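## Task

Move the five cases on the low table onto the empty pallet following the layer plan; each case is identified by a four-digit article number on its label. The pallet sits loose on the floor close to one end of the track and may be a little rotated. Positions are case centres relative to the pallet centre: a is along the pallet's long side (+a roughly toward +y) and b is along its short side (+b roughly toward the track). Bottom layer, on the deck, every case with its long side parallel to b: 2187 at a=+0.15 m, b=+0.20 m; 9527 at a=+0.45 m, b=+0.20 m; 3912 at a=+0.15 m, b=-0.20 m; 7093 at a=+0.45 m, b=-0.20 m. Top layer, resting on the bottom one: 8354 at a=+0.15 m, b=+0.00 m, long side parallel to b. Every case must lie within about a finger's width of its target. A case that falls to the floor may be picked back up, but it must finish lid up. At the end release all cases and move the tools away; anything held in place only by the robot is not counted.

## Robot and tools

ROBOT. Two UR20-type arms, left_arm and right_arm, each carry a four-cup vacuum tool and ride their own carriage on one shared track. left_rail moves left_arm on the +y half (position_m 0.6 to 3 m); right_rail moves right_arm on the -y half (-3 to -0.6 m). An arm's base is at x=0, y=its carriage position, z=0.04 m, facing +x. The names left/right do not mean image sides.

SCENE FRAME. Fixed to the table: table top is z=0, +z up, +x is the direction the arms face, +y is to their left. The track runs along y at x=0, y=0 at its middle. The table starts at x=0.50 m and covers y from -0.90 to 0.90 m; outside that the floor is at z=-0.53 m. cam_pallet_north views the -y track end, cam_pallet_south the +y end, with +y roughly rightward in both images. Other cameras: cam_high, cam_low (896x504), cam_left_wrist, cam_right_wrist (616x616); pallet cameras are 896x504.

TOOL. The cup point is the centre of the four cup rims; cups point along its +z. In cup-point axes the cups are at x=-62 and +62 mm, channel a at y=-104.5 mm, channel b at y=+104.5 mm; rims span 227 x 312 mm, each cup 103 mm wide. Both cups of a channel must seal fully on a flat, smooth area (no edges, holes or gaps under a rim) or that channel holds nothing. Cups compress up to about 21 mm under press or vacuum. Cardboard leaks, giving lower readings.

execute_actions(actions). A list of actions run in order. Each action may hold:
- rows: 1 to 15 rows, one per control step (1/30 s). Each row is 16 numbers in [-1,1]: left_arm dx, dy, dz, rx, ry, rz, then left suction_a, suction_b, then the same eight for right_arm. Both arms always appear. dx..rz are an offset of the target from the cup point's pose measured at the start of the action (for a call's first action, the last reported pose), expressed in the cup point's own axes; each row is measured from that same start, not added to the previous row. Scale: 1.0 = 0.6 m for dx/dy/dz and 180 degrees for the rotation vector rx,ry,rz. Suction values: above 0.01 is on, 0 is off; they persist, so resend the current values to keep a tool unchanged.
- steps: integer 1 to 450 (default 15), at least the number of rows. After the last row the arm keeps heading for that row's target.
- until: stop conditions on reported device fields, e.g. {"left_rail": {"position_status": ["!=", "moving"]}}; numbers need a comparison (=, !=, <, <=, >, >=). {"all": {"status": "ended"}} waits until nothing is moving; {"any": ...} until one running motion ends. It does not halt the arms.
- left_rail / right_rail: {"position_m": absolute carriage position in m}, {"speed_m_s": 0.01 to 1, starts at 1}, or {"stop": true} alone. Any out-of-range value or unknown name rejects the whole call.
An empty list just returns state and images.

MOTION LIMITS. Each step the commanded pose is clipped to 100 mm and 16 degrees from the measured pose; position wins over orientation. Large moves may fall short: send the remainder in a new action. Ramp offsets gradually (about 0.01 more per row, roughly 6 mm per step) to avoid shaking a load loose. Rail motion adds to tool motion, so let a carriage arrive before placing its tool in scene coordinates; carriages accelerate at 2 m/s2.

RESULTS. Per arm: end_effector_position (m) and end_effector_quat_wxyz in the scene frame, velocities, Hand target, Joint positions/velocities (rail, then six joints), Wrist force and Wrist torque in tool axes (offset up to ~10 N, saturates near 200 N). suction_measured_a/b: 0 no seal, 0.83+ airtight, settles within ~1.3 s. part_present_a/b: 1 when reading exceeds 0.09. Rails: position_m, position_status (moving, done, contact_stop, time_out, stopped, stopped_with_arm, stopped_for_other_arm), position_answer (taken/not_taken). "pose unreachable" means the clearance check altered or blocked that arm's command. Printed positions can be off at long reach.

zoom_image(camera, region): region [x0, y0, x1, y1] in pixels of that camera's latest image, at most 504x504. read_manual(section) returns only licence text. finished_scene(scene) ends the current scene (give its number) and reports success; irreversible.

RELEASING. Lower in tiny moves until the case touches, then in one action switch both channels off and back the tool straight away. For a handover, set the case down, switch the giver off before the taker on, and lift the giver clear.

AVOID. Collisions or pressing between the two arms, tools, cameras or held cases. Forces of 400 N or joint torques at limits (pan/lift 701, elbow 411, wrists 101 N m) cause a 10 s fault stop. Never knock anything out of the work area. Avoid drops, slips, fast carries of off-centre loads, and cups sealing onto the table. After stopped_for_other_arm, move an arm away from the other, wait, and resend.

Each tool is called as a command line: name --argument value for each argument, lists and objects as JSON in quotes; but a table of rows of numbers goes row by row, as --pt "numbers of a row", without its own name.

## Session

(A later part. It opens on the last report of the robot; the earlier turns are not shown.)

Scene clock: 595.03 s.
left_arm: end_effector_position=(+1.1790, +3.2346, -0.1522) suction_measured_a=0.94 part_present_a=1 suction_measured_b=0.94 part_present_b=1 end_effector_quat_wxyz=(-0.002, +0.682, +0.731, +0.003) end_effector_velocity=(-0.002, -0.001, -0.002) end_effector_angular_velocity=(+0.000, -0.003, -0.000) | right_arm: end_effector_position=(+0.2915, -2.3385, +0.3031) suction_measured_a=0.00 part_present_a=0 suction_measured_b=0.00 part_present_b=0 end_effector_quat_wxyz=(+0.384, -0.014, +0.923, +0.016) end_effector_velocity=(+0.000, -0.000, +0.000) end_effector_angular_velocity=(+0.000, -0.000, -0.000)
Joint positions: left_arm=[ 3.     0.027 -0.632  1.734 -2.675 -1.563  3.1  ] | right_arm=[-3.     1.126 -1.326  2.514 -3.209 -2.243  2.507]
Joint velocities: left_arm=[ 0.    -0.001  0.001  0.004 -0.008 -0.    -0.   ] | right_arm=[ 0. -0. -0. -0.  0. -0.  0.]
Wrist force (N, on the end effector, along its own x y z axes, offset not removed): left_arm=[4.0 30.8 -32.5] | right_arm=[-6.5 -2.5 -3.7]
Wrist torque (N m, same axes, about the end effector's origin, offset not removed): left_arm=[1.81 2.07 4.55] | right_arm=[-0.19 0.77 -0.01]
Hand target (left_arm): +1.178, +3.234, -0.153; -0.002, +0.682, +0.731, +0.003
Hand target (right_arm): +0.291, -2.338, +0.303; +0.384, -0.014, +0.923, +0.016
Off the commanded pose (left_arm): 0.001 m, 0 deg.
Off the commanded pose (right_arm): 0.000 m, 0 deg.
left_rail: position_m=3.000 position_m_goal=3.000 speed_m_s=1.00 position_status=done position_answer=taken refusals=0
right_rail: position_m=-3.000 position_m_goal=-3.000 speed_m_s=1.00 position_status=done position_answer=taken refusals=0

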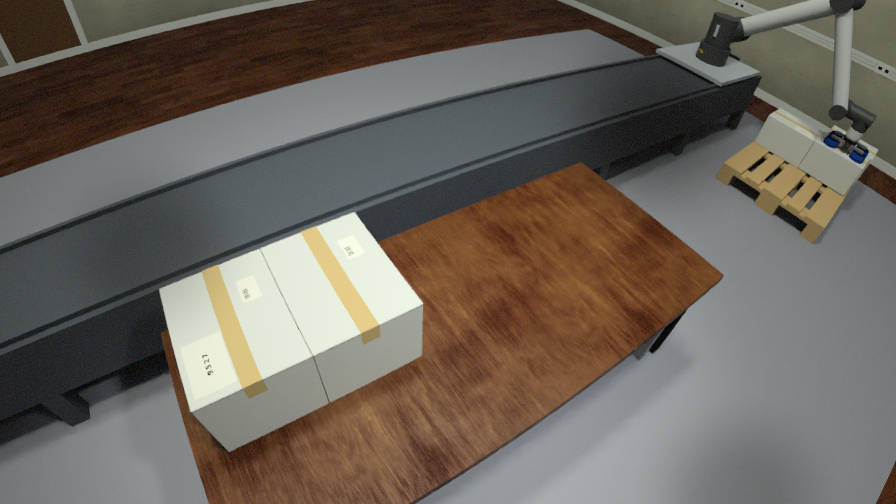

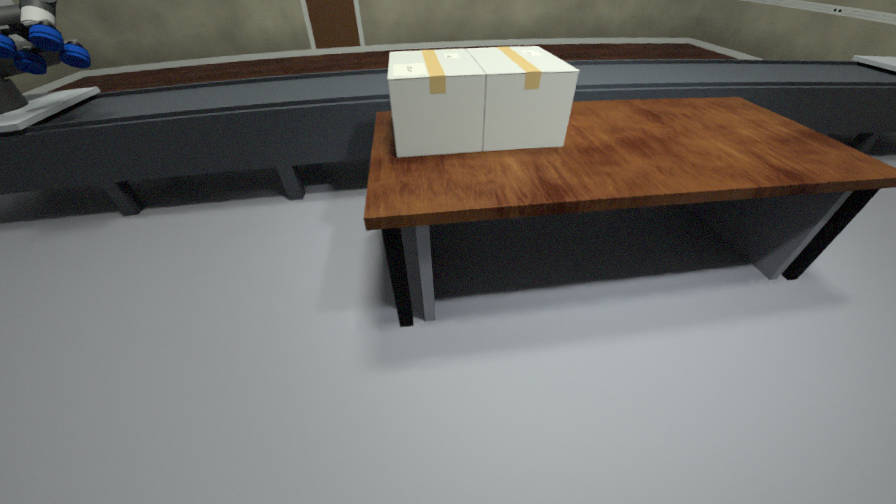

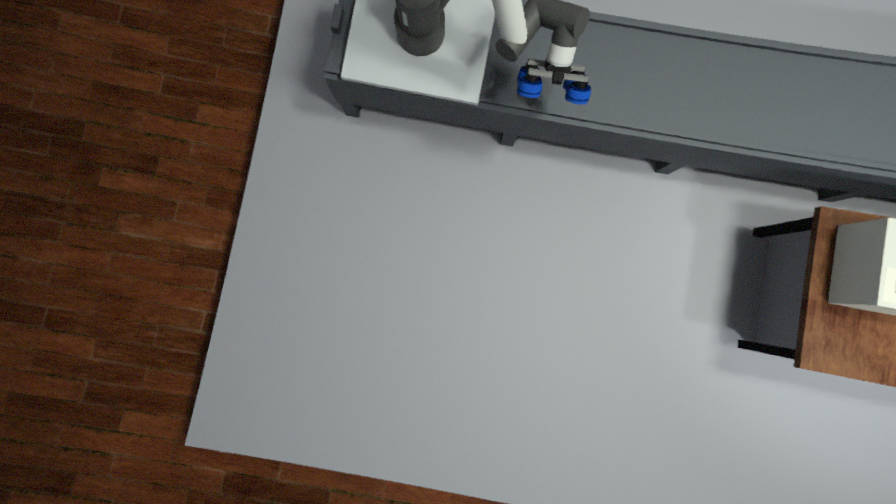

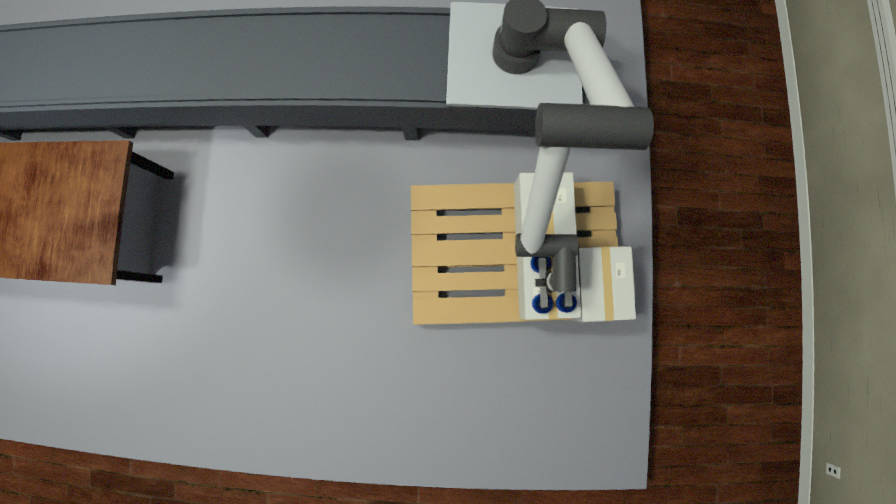

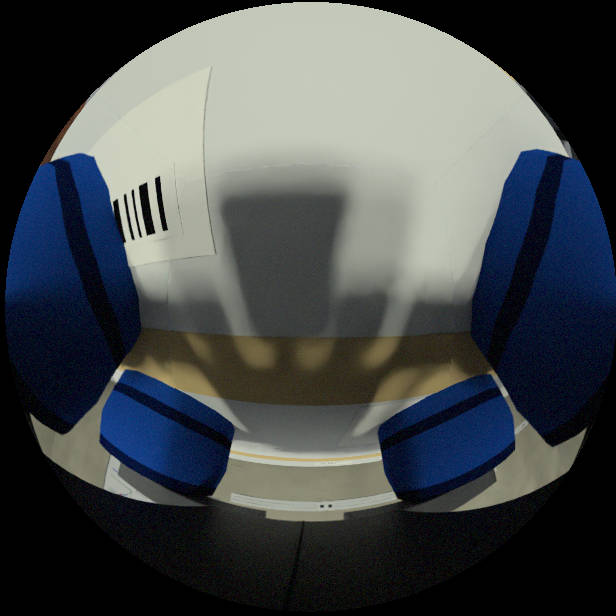

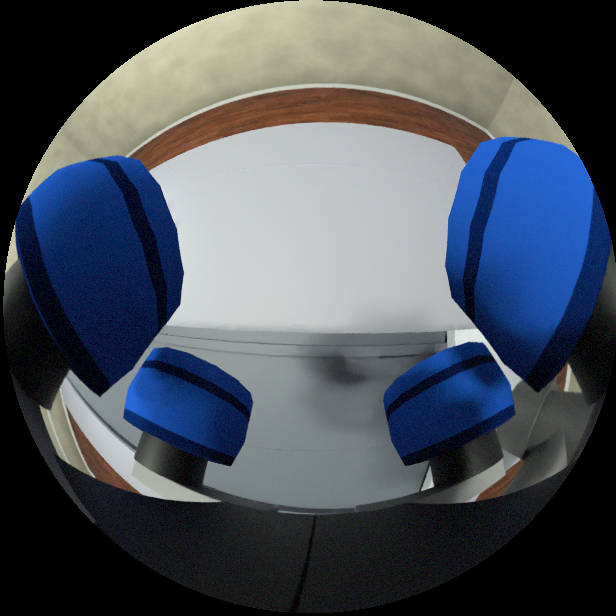

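execute_actions --actions '[{"rows": [ [0,0.003,0,0,0,0,1,1,0,0,0,0,0,0,0,0], [0,0.006,0,0,0,0,1,1,0,0,0,0,0,0,0,0], [0,0.009,0.001,0,0,0,1,1,0,0,0,0,0,0,0,0], [0,0.010,0.002,0,0,0,1,1,0,0,0,0,0,0,0,0], [0,0.010,0.003,0,0,0,1,1,0,0,0,0,0,0,0,0] ], "steps": 12}]'

Scene clock: 606.17 s.
left_arm: end_effector_position=(+1.1841, +3.2348, -0.1540) suction_measured_a=0.94 part_present_a=1 suction_measured_b=0.94 part_present_b=1 end_effector_quat_wxyz=(-0.002, +0.682, +0.731, +0.003) end_effector_velocity=(+0.006, +0.001, -0.001) end_effector_angular_velocity=(+0.000, -0.001, -0.001) | right_arm: end_effector_position=(+0.2915, -2.3385, +0.3031) suction_measured_a=0.00 part_present_a=0 suction_measured_b=0.00 part_present_b=0 end_effector_quat_wxyz=(+0.384, -0.014, +0.923, +0.016) end_effector_velocity=(-0.000, +0.000, -0.000) end_effector_angular_velocity=(-0.000, +0.000, +0.000)
Joint positions: left_arm=[ 3.     0.027 -0.628  1.725 -2.67  -1.564  3.1  ] | right_arm=[-3.     1.126 -1.326  2.514 -3.209 -2.243  2.508]
Joint velocities: left_arm=[ 0.     0.     0.004 -0.01   0.004  0.     0.001] | right_arm=[ 0.  0.  0.  0. -0.  0. -0.]
Wrist force (N, on the end effector, along its own x y z axes, offset not removed): left_arm=[-0.2 0.1 -10.0] | right_arm=[-3.9 -1.0 1.6]
Wrist torque (N m, same axes, about the end effector's origin, offset not removed): left_arm=[0.33 1.01 0.03] | right_arm=[-0.11 0.39 -0.03]
Hand target (left_arm): +1.185, +3.235, -0.154; -0.002, +0.682, +0.731, +0.003
Hand target (right_arm): +0.291, -2.338, +0.303; +0.384, -0.014, +0.923, +0.016
Off the commanded pose (left_arm): 0.001 m, 0 deg.
Off the commanded pose (right_arm): 0.000 m, 0 deg.
left_rail: position_m=3.000 position_m_goal=3.000 speed_m_s=1.00 position_status=done position_answer=taken refusals=0
right_rail: position_m=-3.000 position_m_goal=-3.000 speed_m_s=1.00 position_status=done position_answer=taken refusals=0

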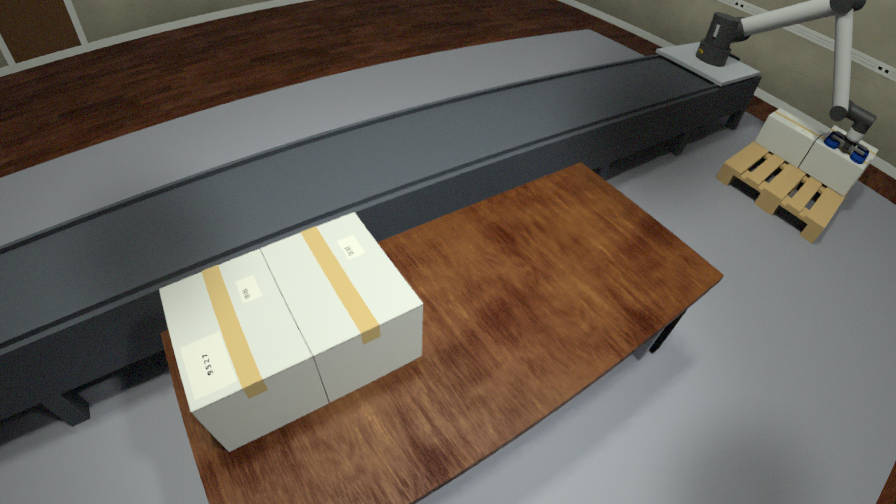

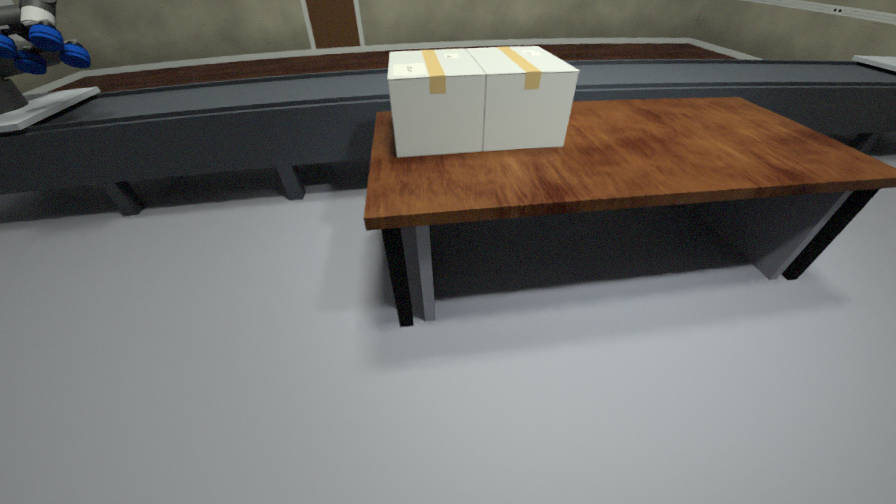

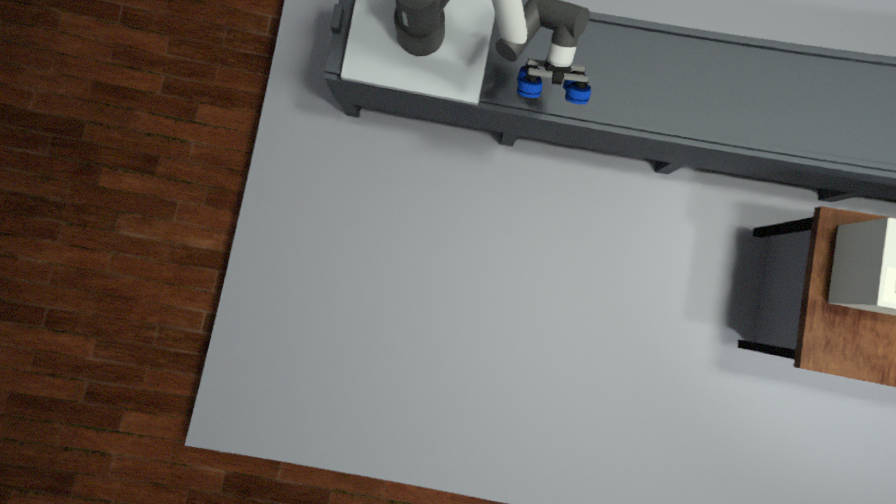

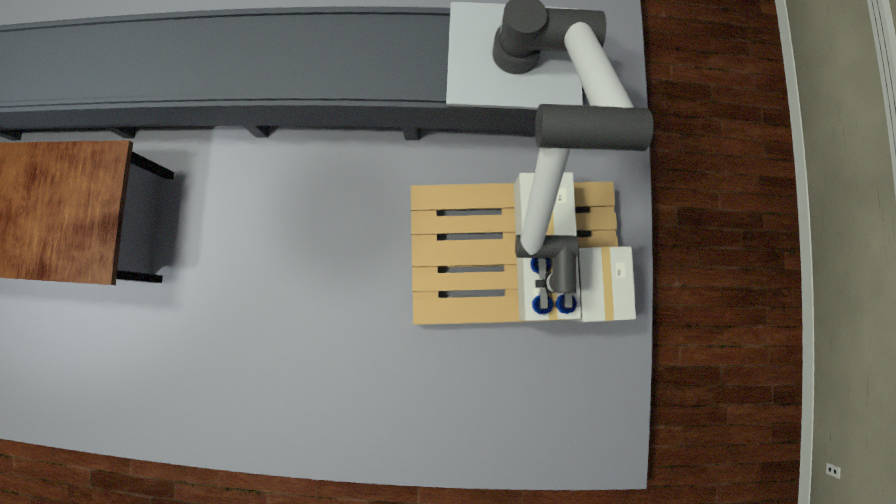

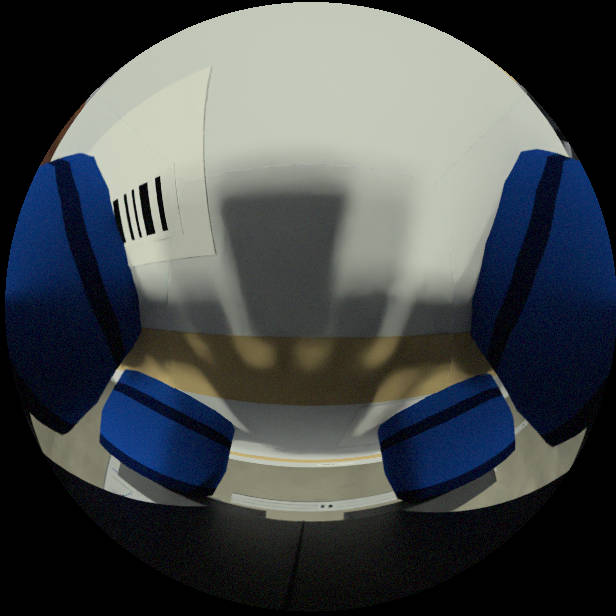

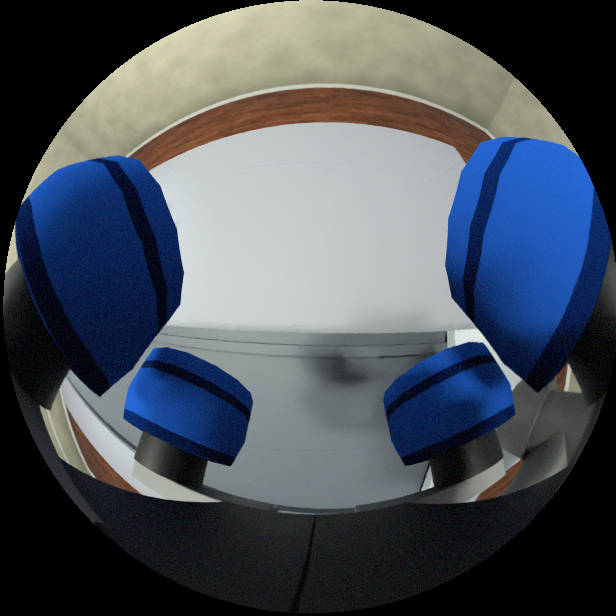

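execute_actions --actions '[{"rows": [ [0,0.001,0.002,0,0,0,1,1,0,0,0,0,0,0,0,0], [0,0.001,0.0035,0,0,0,1,1,0,0,0,0,0,0,0,0] ], "steps": 8}]'

Scene clock: 607.90 s.
left_arm: end_effector_position=(+1.1847, +3.2350, -0.1557) suction_measured_a=0.94 part_present_a=1 suction_measured_b=0.94 part_present_b=1 end_effector_quat_wxyz=(-0.002, +0.682, +0.731, +0.003) end_effector_velocity=(-0.000, -0.000, -0.004) end_effector_angular_velocity=(+0.000, -0.001, +0.000) | right_arm: end_effector_position=(+0.2915, -2.3385, +0.3031) suction_measured_a=0.00 part_present_a=0 suction_measured_b=0.00 part_present_b=0 end_effector_quat_wxyz=(+0.384, -0.014, +0.923, +0.016) end_effector_velocity=(-0.000, -0.000, +0.000) end_effector_angular_velocity=(-0.000, -0.000, +0.000)
Joint positions: left_arm=[ 3.     0.027 -0.626  1.723 -2.671 -1.563  3.1  ] | right_arm=[-3.     1.126 -1.326  2.514 -3.209 -2.243  2.507]
Joint velocities: left_arm=[ 0.    -0.     0.004 -0.    -0.004  0.    -0.   ] | right_arm=[ 0.  0. -0.  0. -0.  0. -0.]
Wrist force (N, on the end effector, along its own x y z axes, offset not removed): left_arm=[3.3 0.3 -16.8] | right_arm=[-1.3 -3.8 -3.0]
Wrist torque (N m, same axes, about the end effector's origin, offset not removed): left_arm=[0.56 0.55 -0.15] | right_arm=[-0.35 0.13 -0.21]
Hand target (left_arm): +1.185, +3.235, -0.156; -0.002, +0.682, +0.731, +0.003
Hand target (right_arm): +0.291, -2.338, +0.303; +0.384, -0.014, +0.923, +0.016
Off the commanded pose (left_arm): 0.000 m, 0 deg.
Off the commanded pose (right_arm): 0.000 m, 0 deg.
left_rail: position_m=3.000 position_m_goal=3.000 speed_m_s=1.00 position_status=done position_answer=taken refusals=0
right_rail: position_m=-3.000 position_m_goal=-3.000 speed_m_s=1.00 position_status=done position_answer=taken refusals=0

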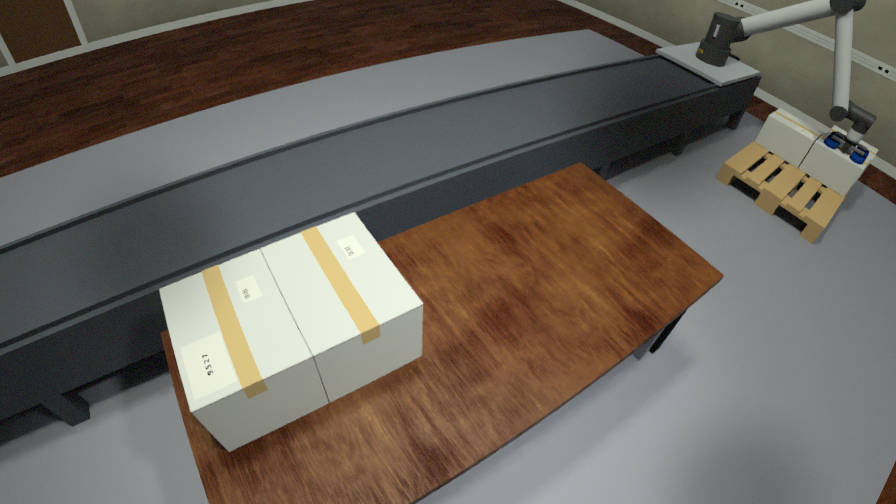

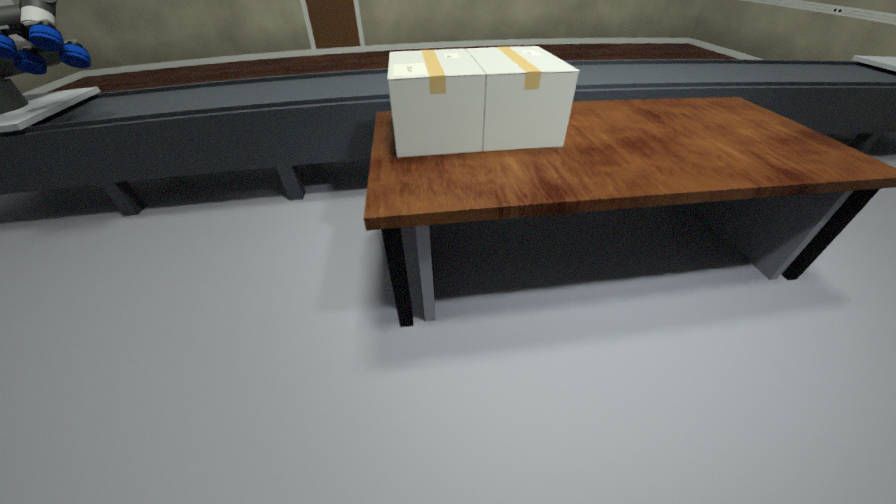

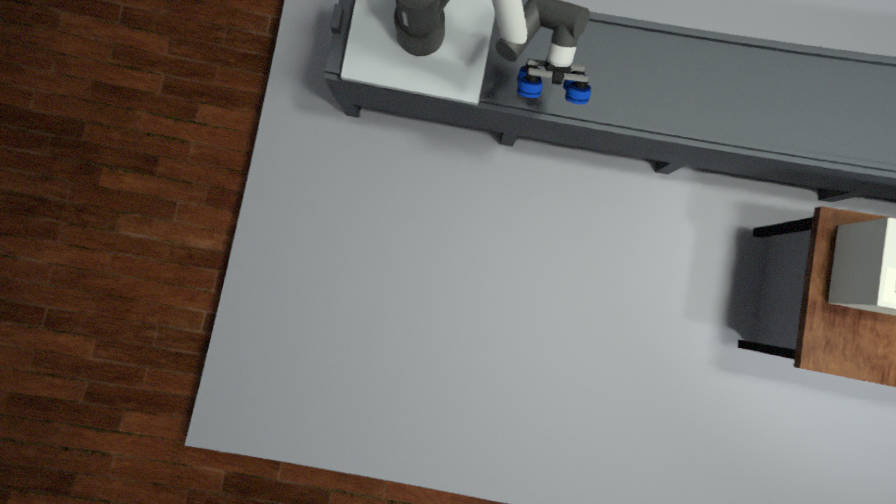

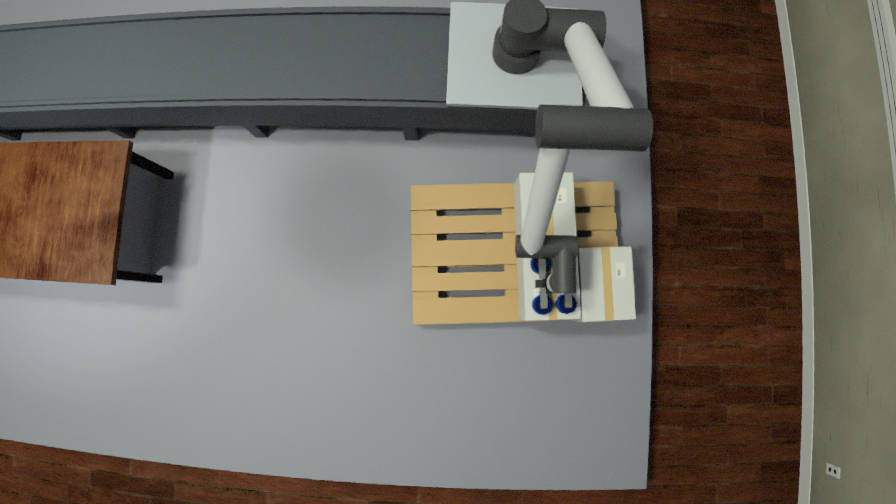

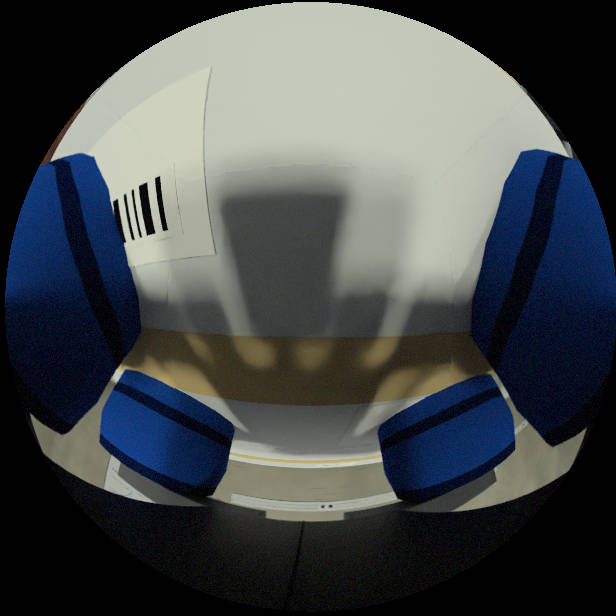

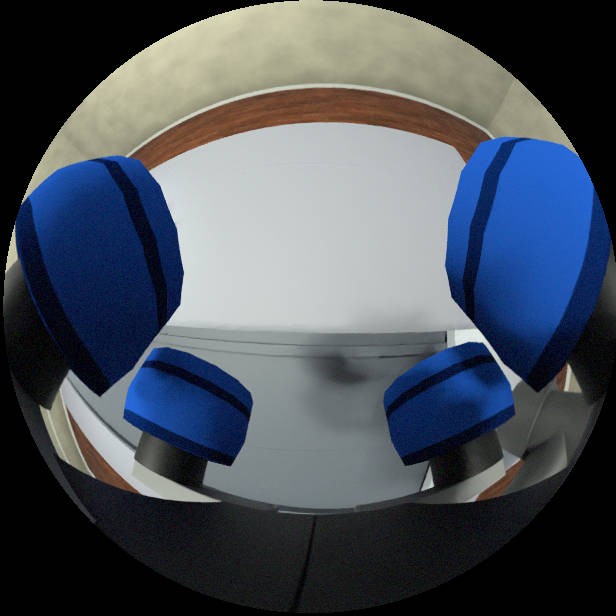

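execute_actions --actions '[{"rows": [ [0,0.0005,0.002,0,0,0,1,1,0,0,0,0,0,0,0,0], [0,0.0005,0.003,0,0,0,1,1,0,0,0,0,0,0,0,0] ], "steps": 6}]'

Scene clock: 609.87 s.
left_arm: end_effector_position=(+1.1849, +3.2349, -0.1570) suction_measured_a=0.94 part_present_a=1 suction_measured_b=0.94 part_present_b=1 end_effector_quat_wxyz=(-0.002, +0.682, +0.731, +0.003) end_effector_velocity=(+0.001, +0.000, -0.003) end_effector_angular_velocity=(-0.000, +0.000, +0.000) | right_arm: end_effector_position=(+0.2915, -2.3385, +0.3031) suction_measured_a=0.00 part_present_a=0 suction_measured_b=0.00 part_present_b=0 end_effector_quat_wxyz=(+0.384, -0.014, +0.923, +0.016) end_effector_velocity=(+0.000, -0.000, -0.000) end_effector_angular_velocity=(-0.000, +0.000, +0.000)
Joint positions: left_arm=[ 3.     0.027 -0.624  1.723 -2.671 -1.564  3.1  ] | right_arm=[-3.     1.126 -1.326  2.514 -3.209 -2.243  2.507]
Joint velocities: left_arm=[ 0.     0.     0.004 -0.003 -0.001 -0.    -0.   ] | right_arm=[ 0. -0.  0. -0. -0.  0. -0.]
Wrist force (N, on the end effector, along its own x y z axes, offset not removed): left_arm=[3.5 1.4 -25.3] | right_arm=[-1.2 -3.4 1.1]
Wrist torque (N m, same axes, about the end effector's origin, offset not removed): left_arm=[3.12 -0.39 0.61] | right_arm=[-0.24 0.07 0.05]
Hand target (left_arm): +1.185, +3.235, -0.157; -0.002, +0.682, +0.731, +0.003
Hand target (right_arm): +0.291, -2.338, +0.303; +0.384, -0.014, +0.923, +0.016
Off the commanded pose (left_arm): 0.001 m, 0 deg.
Off the commanded pose (right_arm): 0.000 m, 0 deg.
left_rail: position_m=3.000 position_m_goal=3.000 speed_m_s=1.00 position_status=done position_answer=taken refusals=0
right_rail: position_m=-3.000 position_m_goal=-3.000 speed_m_s=1.00 position_status=done position_answer=taken refusals=0

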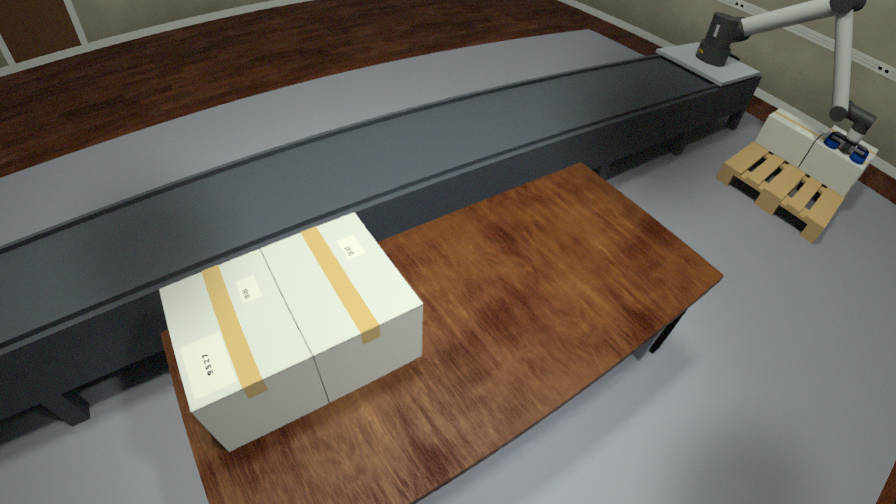

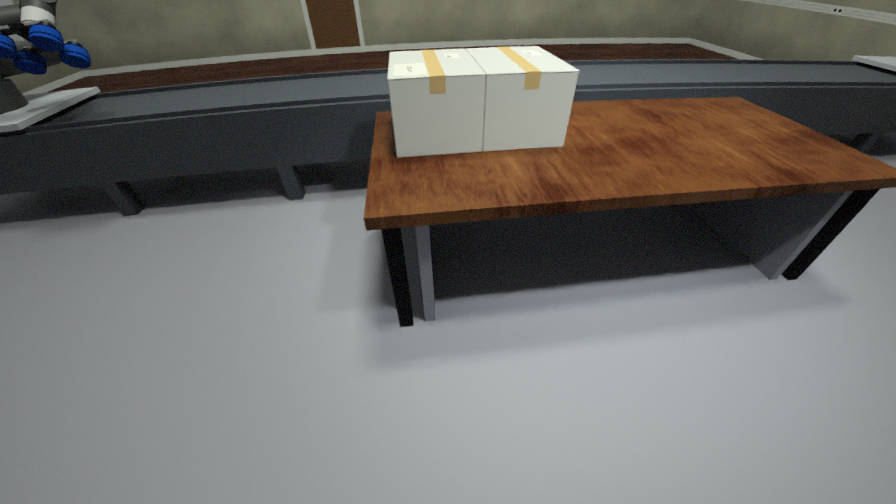

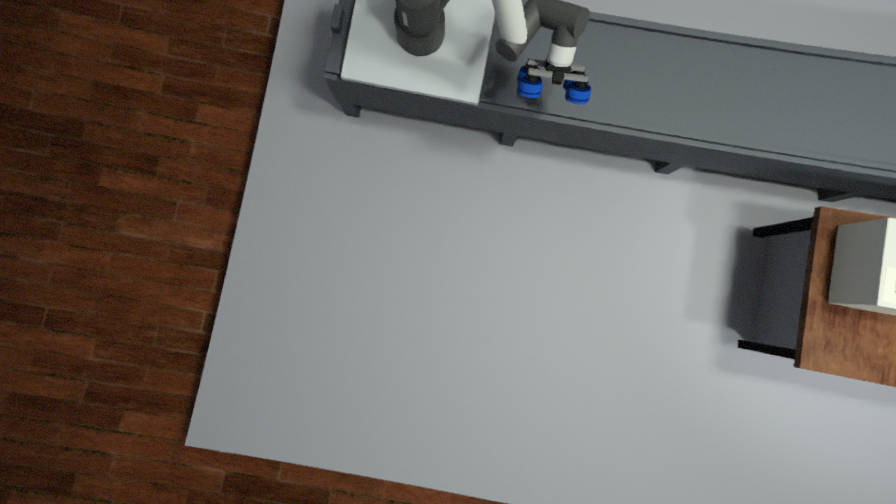

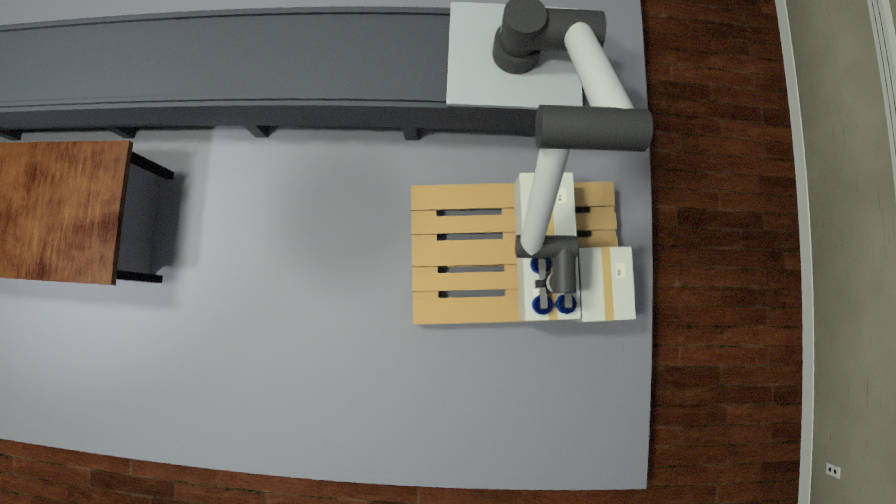

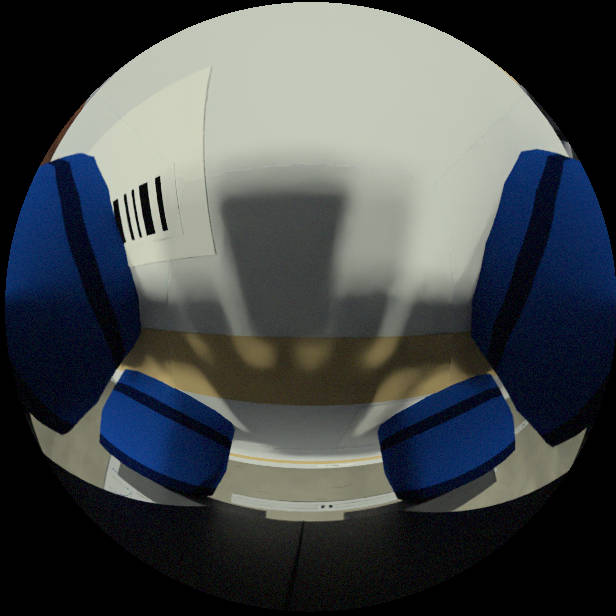

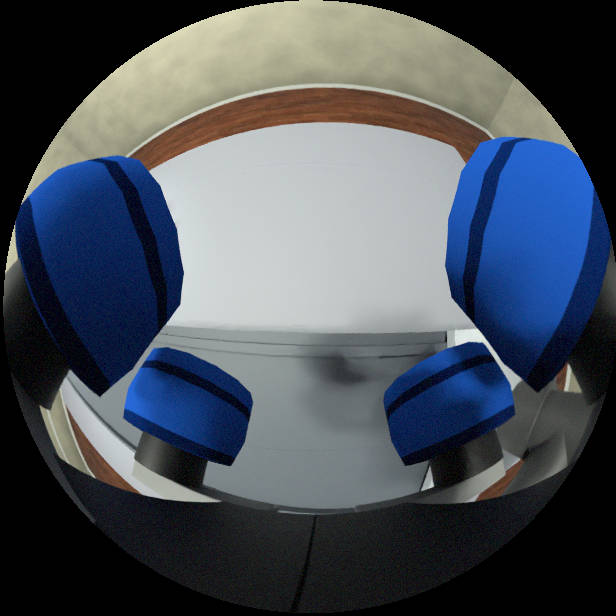

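execute_actions --actions '[{"rows": [ [0,0,-0.004,0,0,0,0,0,0,0,0,0,0,0,0,0], [0,0,-0.008,0,0,0,0,0,0,0,0,0,0,0,0,0], [0,0,-0.012,0,0,0,0,0,0,0,0,0,0,0,0,0], [0,0,-0.016,0,0,0,0,0,0,0,0,0,0,0,0,0], [0,0,-0.020,0,0,0,0,0,0,0,0,0,0,0,0,0], [0,0,-0.024,0,0,0,0,0,0,0,0,0,0,0,0,0], [0,0,-0.028,0,0,0,0,0,0,0,0,0,0,0,0,0], [0,0,-0.032,0,0,0,0,0,0,0,0,0,0,0,0,0], [0,0,-0.036,0,0,0,0,0,0,0,0,0,0,0,0,0], [0,0,-0.042,0,0,0,0,0,0,0,0,0,0,0,0,0], [0,0,-0.052,0,0,0,0,0,0,0,0,0,0,0,0,0], [0,0,-0.066,0,0,0,0,0,0,0,0,0,0,0,0,0], [0,0,-0.082,0,0,0,0,0,0,0,0,0,0,0,0,0], [0,0,-0.10,0,0,0,0,0,0,0,0,0,0,0,0,0], [0,0,-0.12,0,0,0,0,0,0,0,0,0,0,0,0,0] ], "steps": 16}, {"left_rail": {"position_m": 0.6}, "rows": [ [-0.01,-0.003,-0.04,0,0,0.002,0,0,0,0,0,0,0,0,0,0], [-0.025,-0.008,-0.06,0,0,0.004,0,0,0,0,0,0,0,0,0,0], [-0.045,-0.015,-0.08,0,0,0.007,0,0,0,0,0,0,0,0,0,0], [-0.07,-0.023,-0.10,0,0,0.010,0,0,0,0,0,0,0,0,0,0], [-0.10,-0.032,-0.12,0,0,0.013,0,0,0,0,0,0,0,0,0,0], [-0.785,-0.2525,-0.60,0,0,0.022,0,0,0,0,0,0,0,0,0,0] ], "steps": 40}, {"rows": [ [-0.95,-0.28,-0.15,0,0,0,0,0,0,0,0,0,0,0,0,0] ], "steps": 40}]'

Scene clock: 631.57 s.
left_arm: end_effector_position=(+0.9071, -0.0830, +0.2896) suction_measured_a=0.00 part_present_a=0 suction_measured_b=0.00 part_present_b=0 end_effector_quat_wxyz=(-0.001, +0.709, +0.706, +0.002) end_effector_velocity=(-0.018, -0.684, +0.011) end_effector_angular_velocity=(+0.009, +0.004, +0.008) | right_arm: end_effector_position=(+0.2915, -2.3385, +0.3031) suction_measured_a=0.00 part_present_a=0 suction_measured_b=0.00 part_present_b=0 end_effector_quat_wxyz=(+0.384, -0.014, +0.923, +0.016) end_effector_velocity=(+0.000, +0.000, -0.000) end_effector_angular_velocity=(-0.000, +0.000, -0.000)
Joint positions: left_arm=[ 0.677 -0.869 -1.048  1.705 -2.226 -1.566  2.276] | right_arm=[-3.     1.126 -1.326  2.514 -3.209 -2.243  2.507]
Joint velocities: left_arm=[-0.56  -0.081  0.055 -0.119  0.074  0.003 -0.089] | right_arm=[ 0. -0.  0. -0.  0.  0.  0.]
Wrist force (N, on the end effector, along its own x y z axes, offset not removed): left_arm=[-8.4 -1.9 1.6] | right_arm=[-3.0 -0.9 1.2]
Wrist torque (N m, same axes, about the end effector's origin, offset not removed): left_arm=[-0.74 1.03 0.00] | right_arm=[-0.01 0.34 -0.11]
Hand target (left_arm): +0.905, -0.129, +0.291; -0.001, +0.708, +0.706, +0.003
Hand target (right_arm): +0.291, -2.338, +0.303; +0.384, -0.014, +0.923, +0.016
Off the commanded pose (left_arm): 0.015 m, 0 deg.
Off the commanded pose (right_arm): 0.000 m, 0 deg.
left_rail: position_m=0.677 position_m_goal=0.600 speed_m_s=1.00 position_status=moving position_answer=taken refusals=0
right_rail: position_m=-3.000 position_m_goal=-3.000 speed_m_s=1.00 position_status=done position_answer=taken refusals=0

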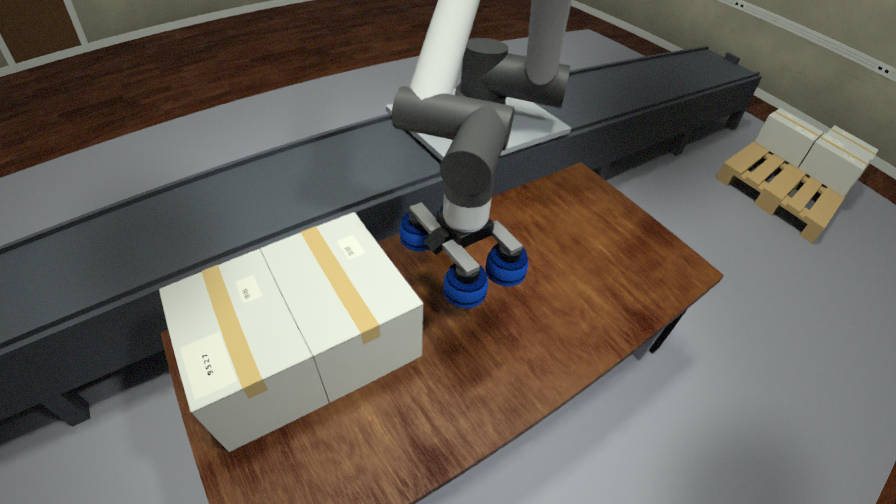

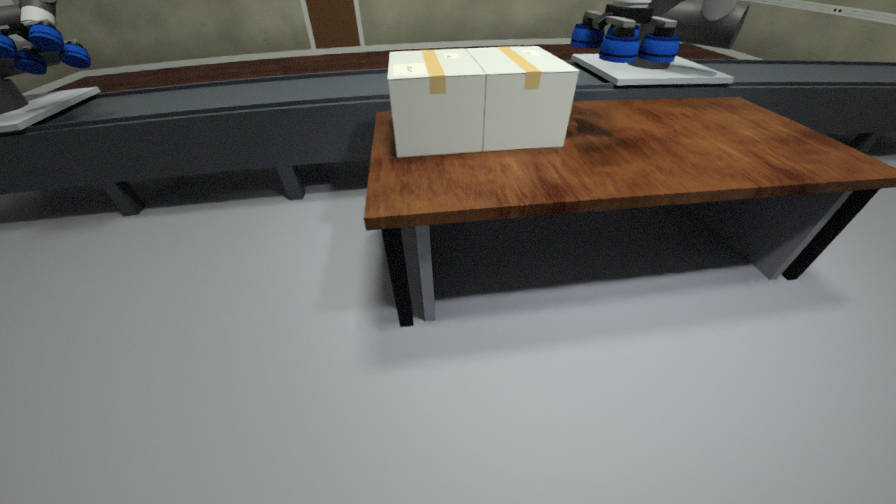

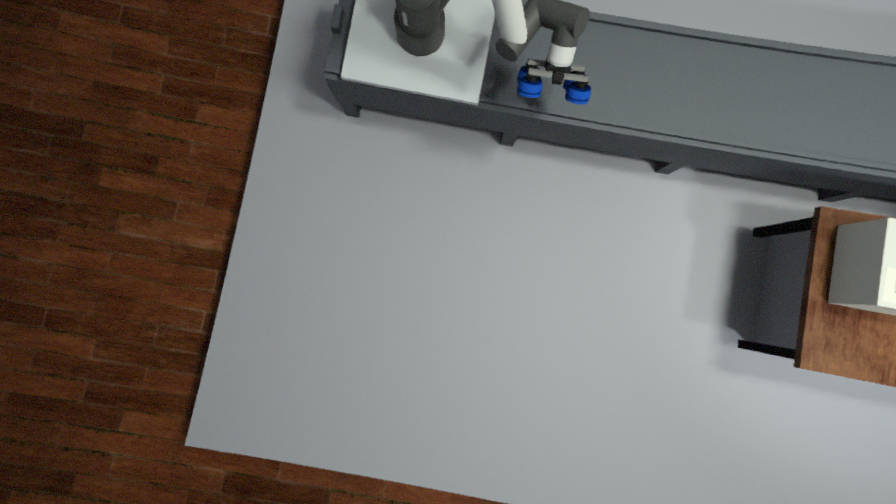

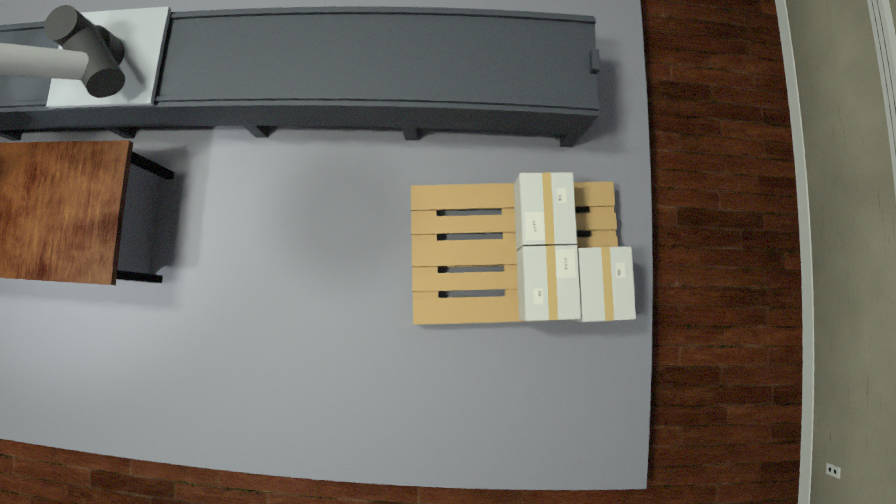

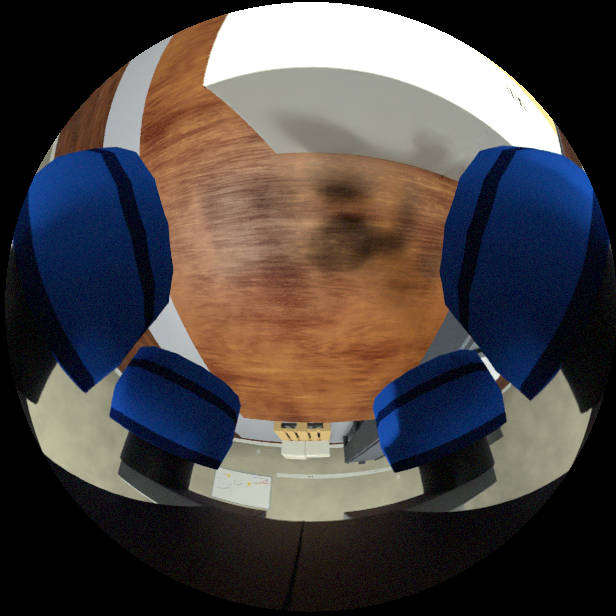

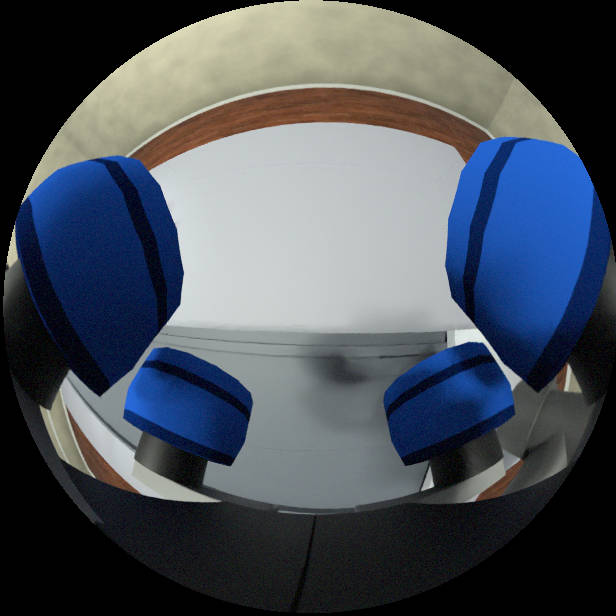

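zoom_image --camera "cam_pallet_south" --region '[500, 160, 650, 335]'

Region (500, 160, 650, 335) of cam_pallet_south's 896x504 image, scaled by 2.880, with more detail than that image has; it fills the left 432 columns of this view, and the rest is white.

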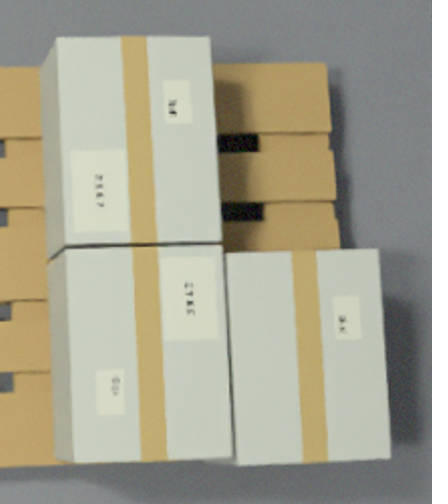

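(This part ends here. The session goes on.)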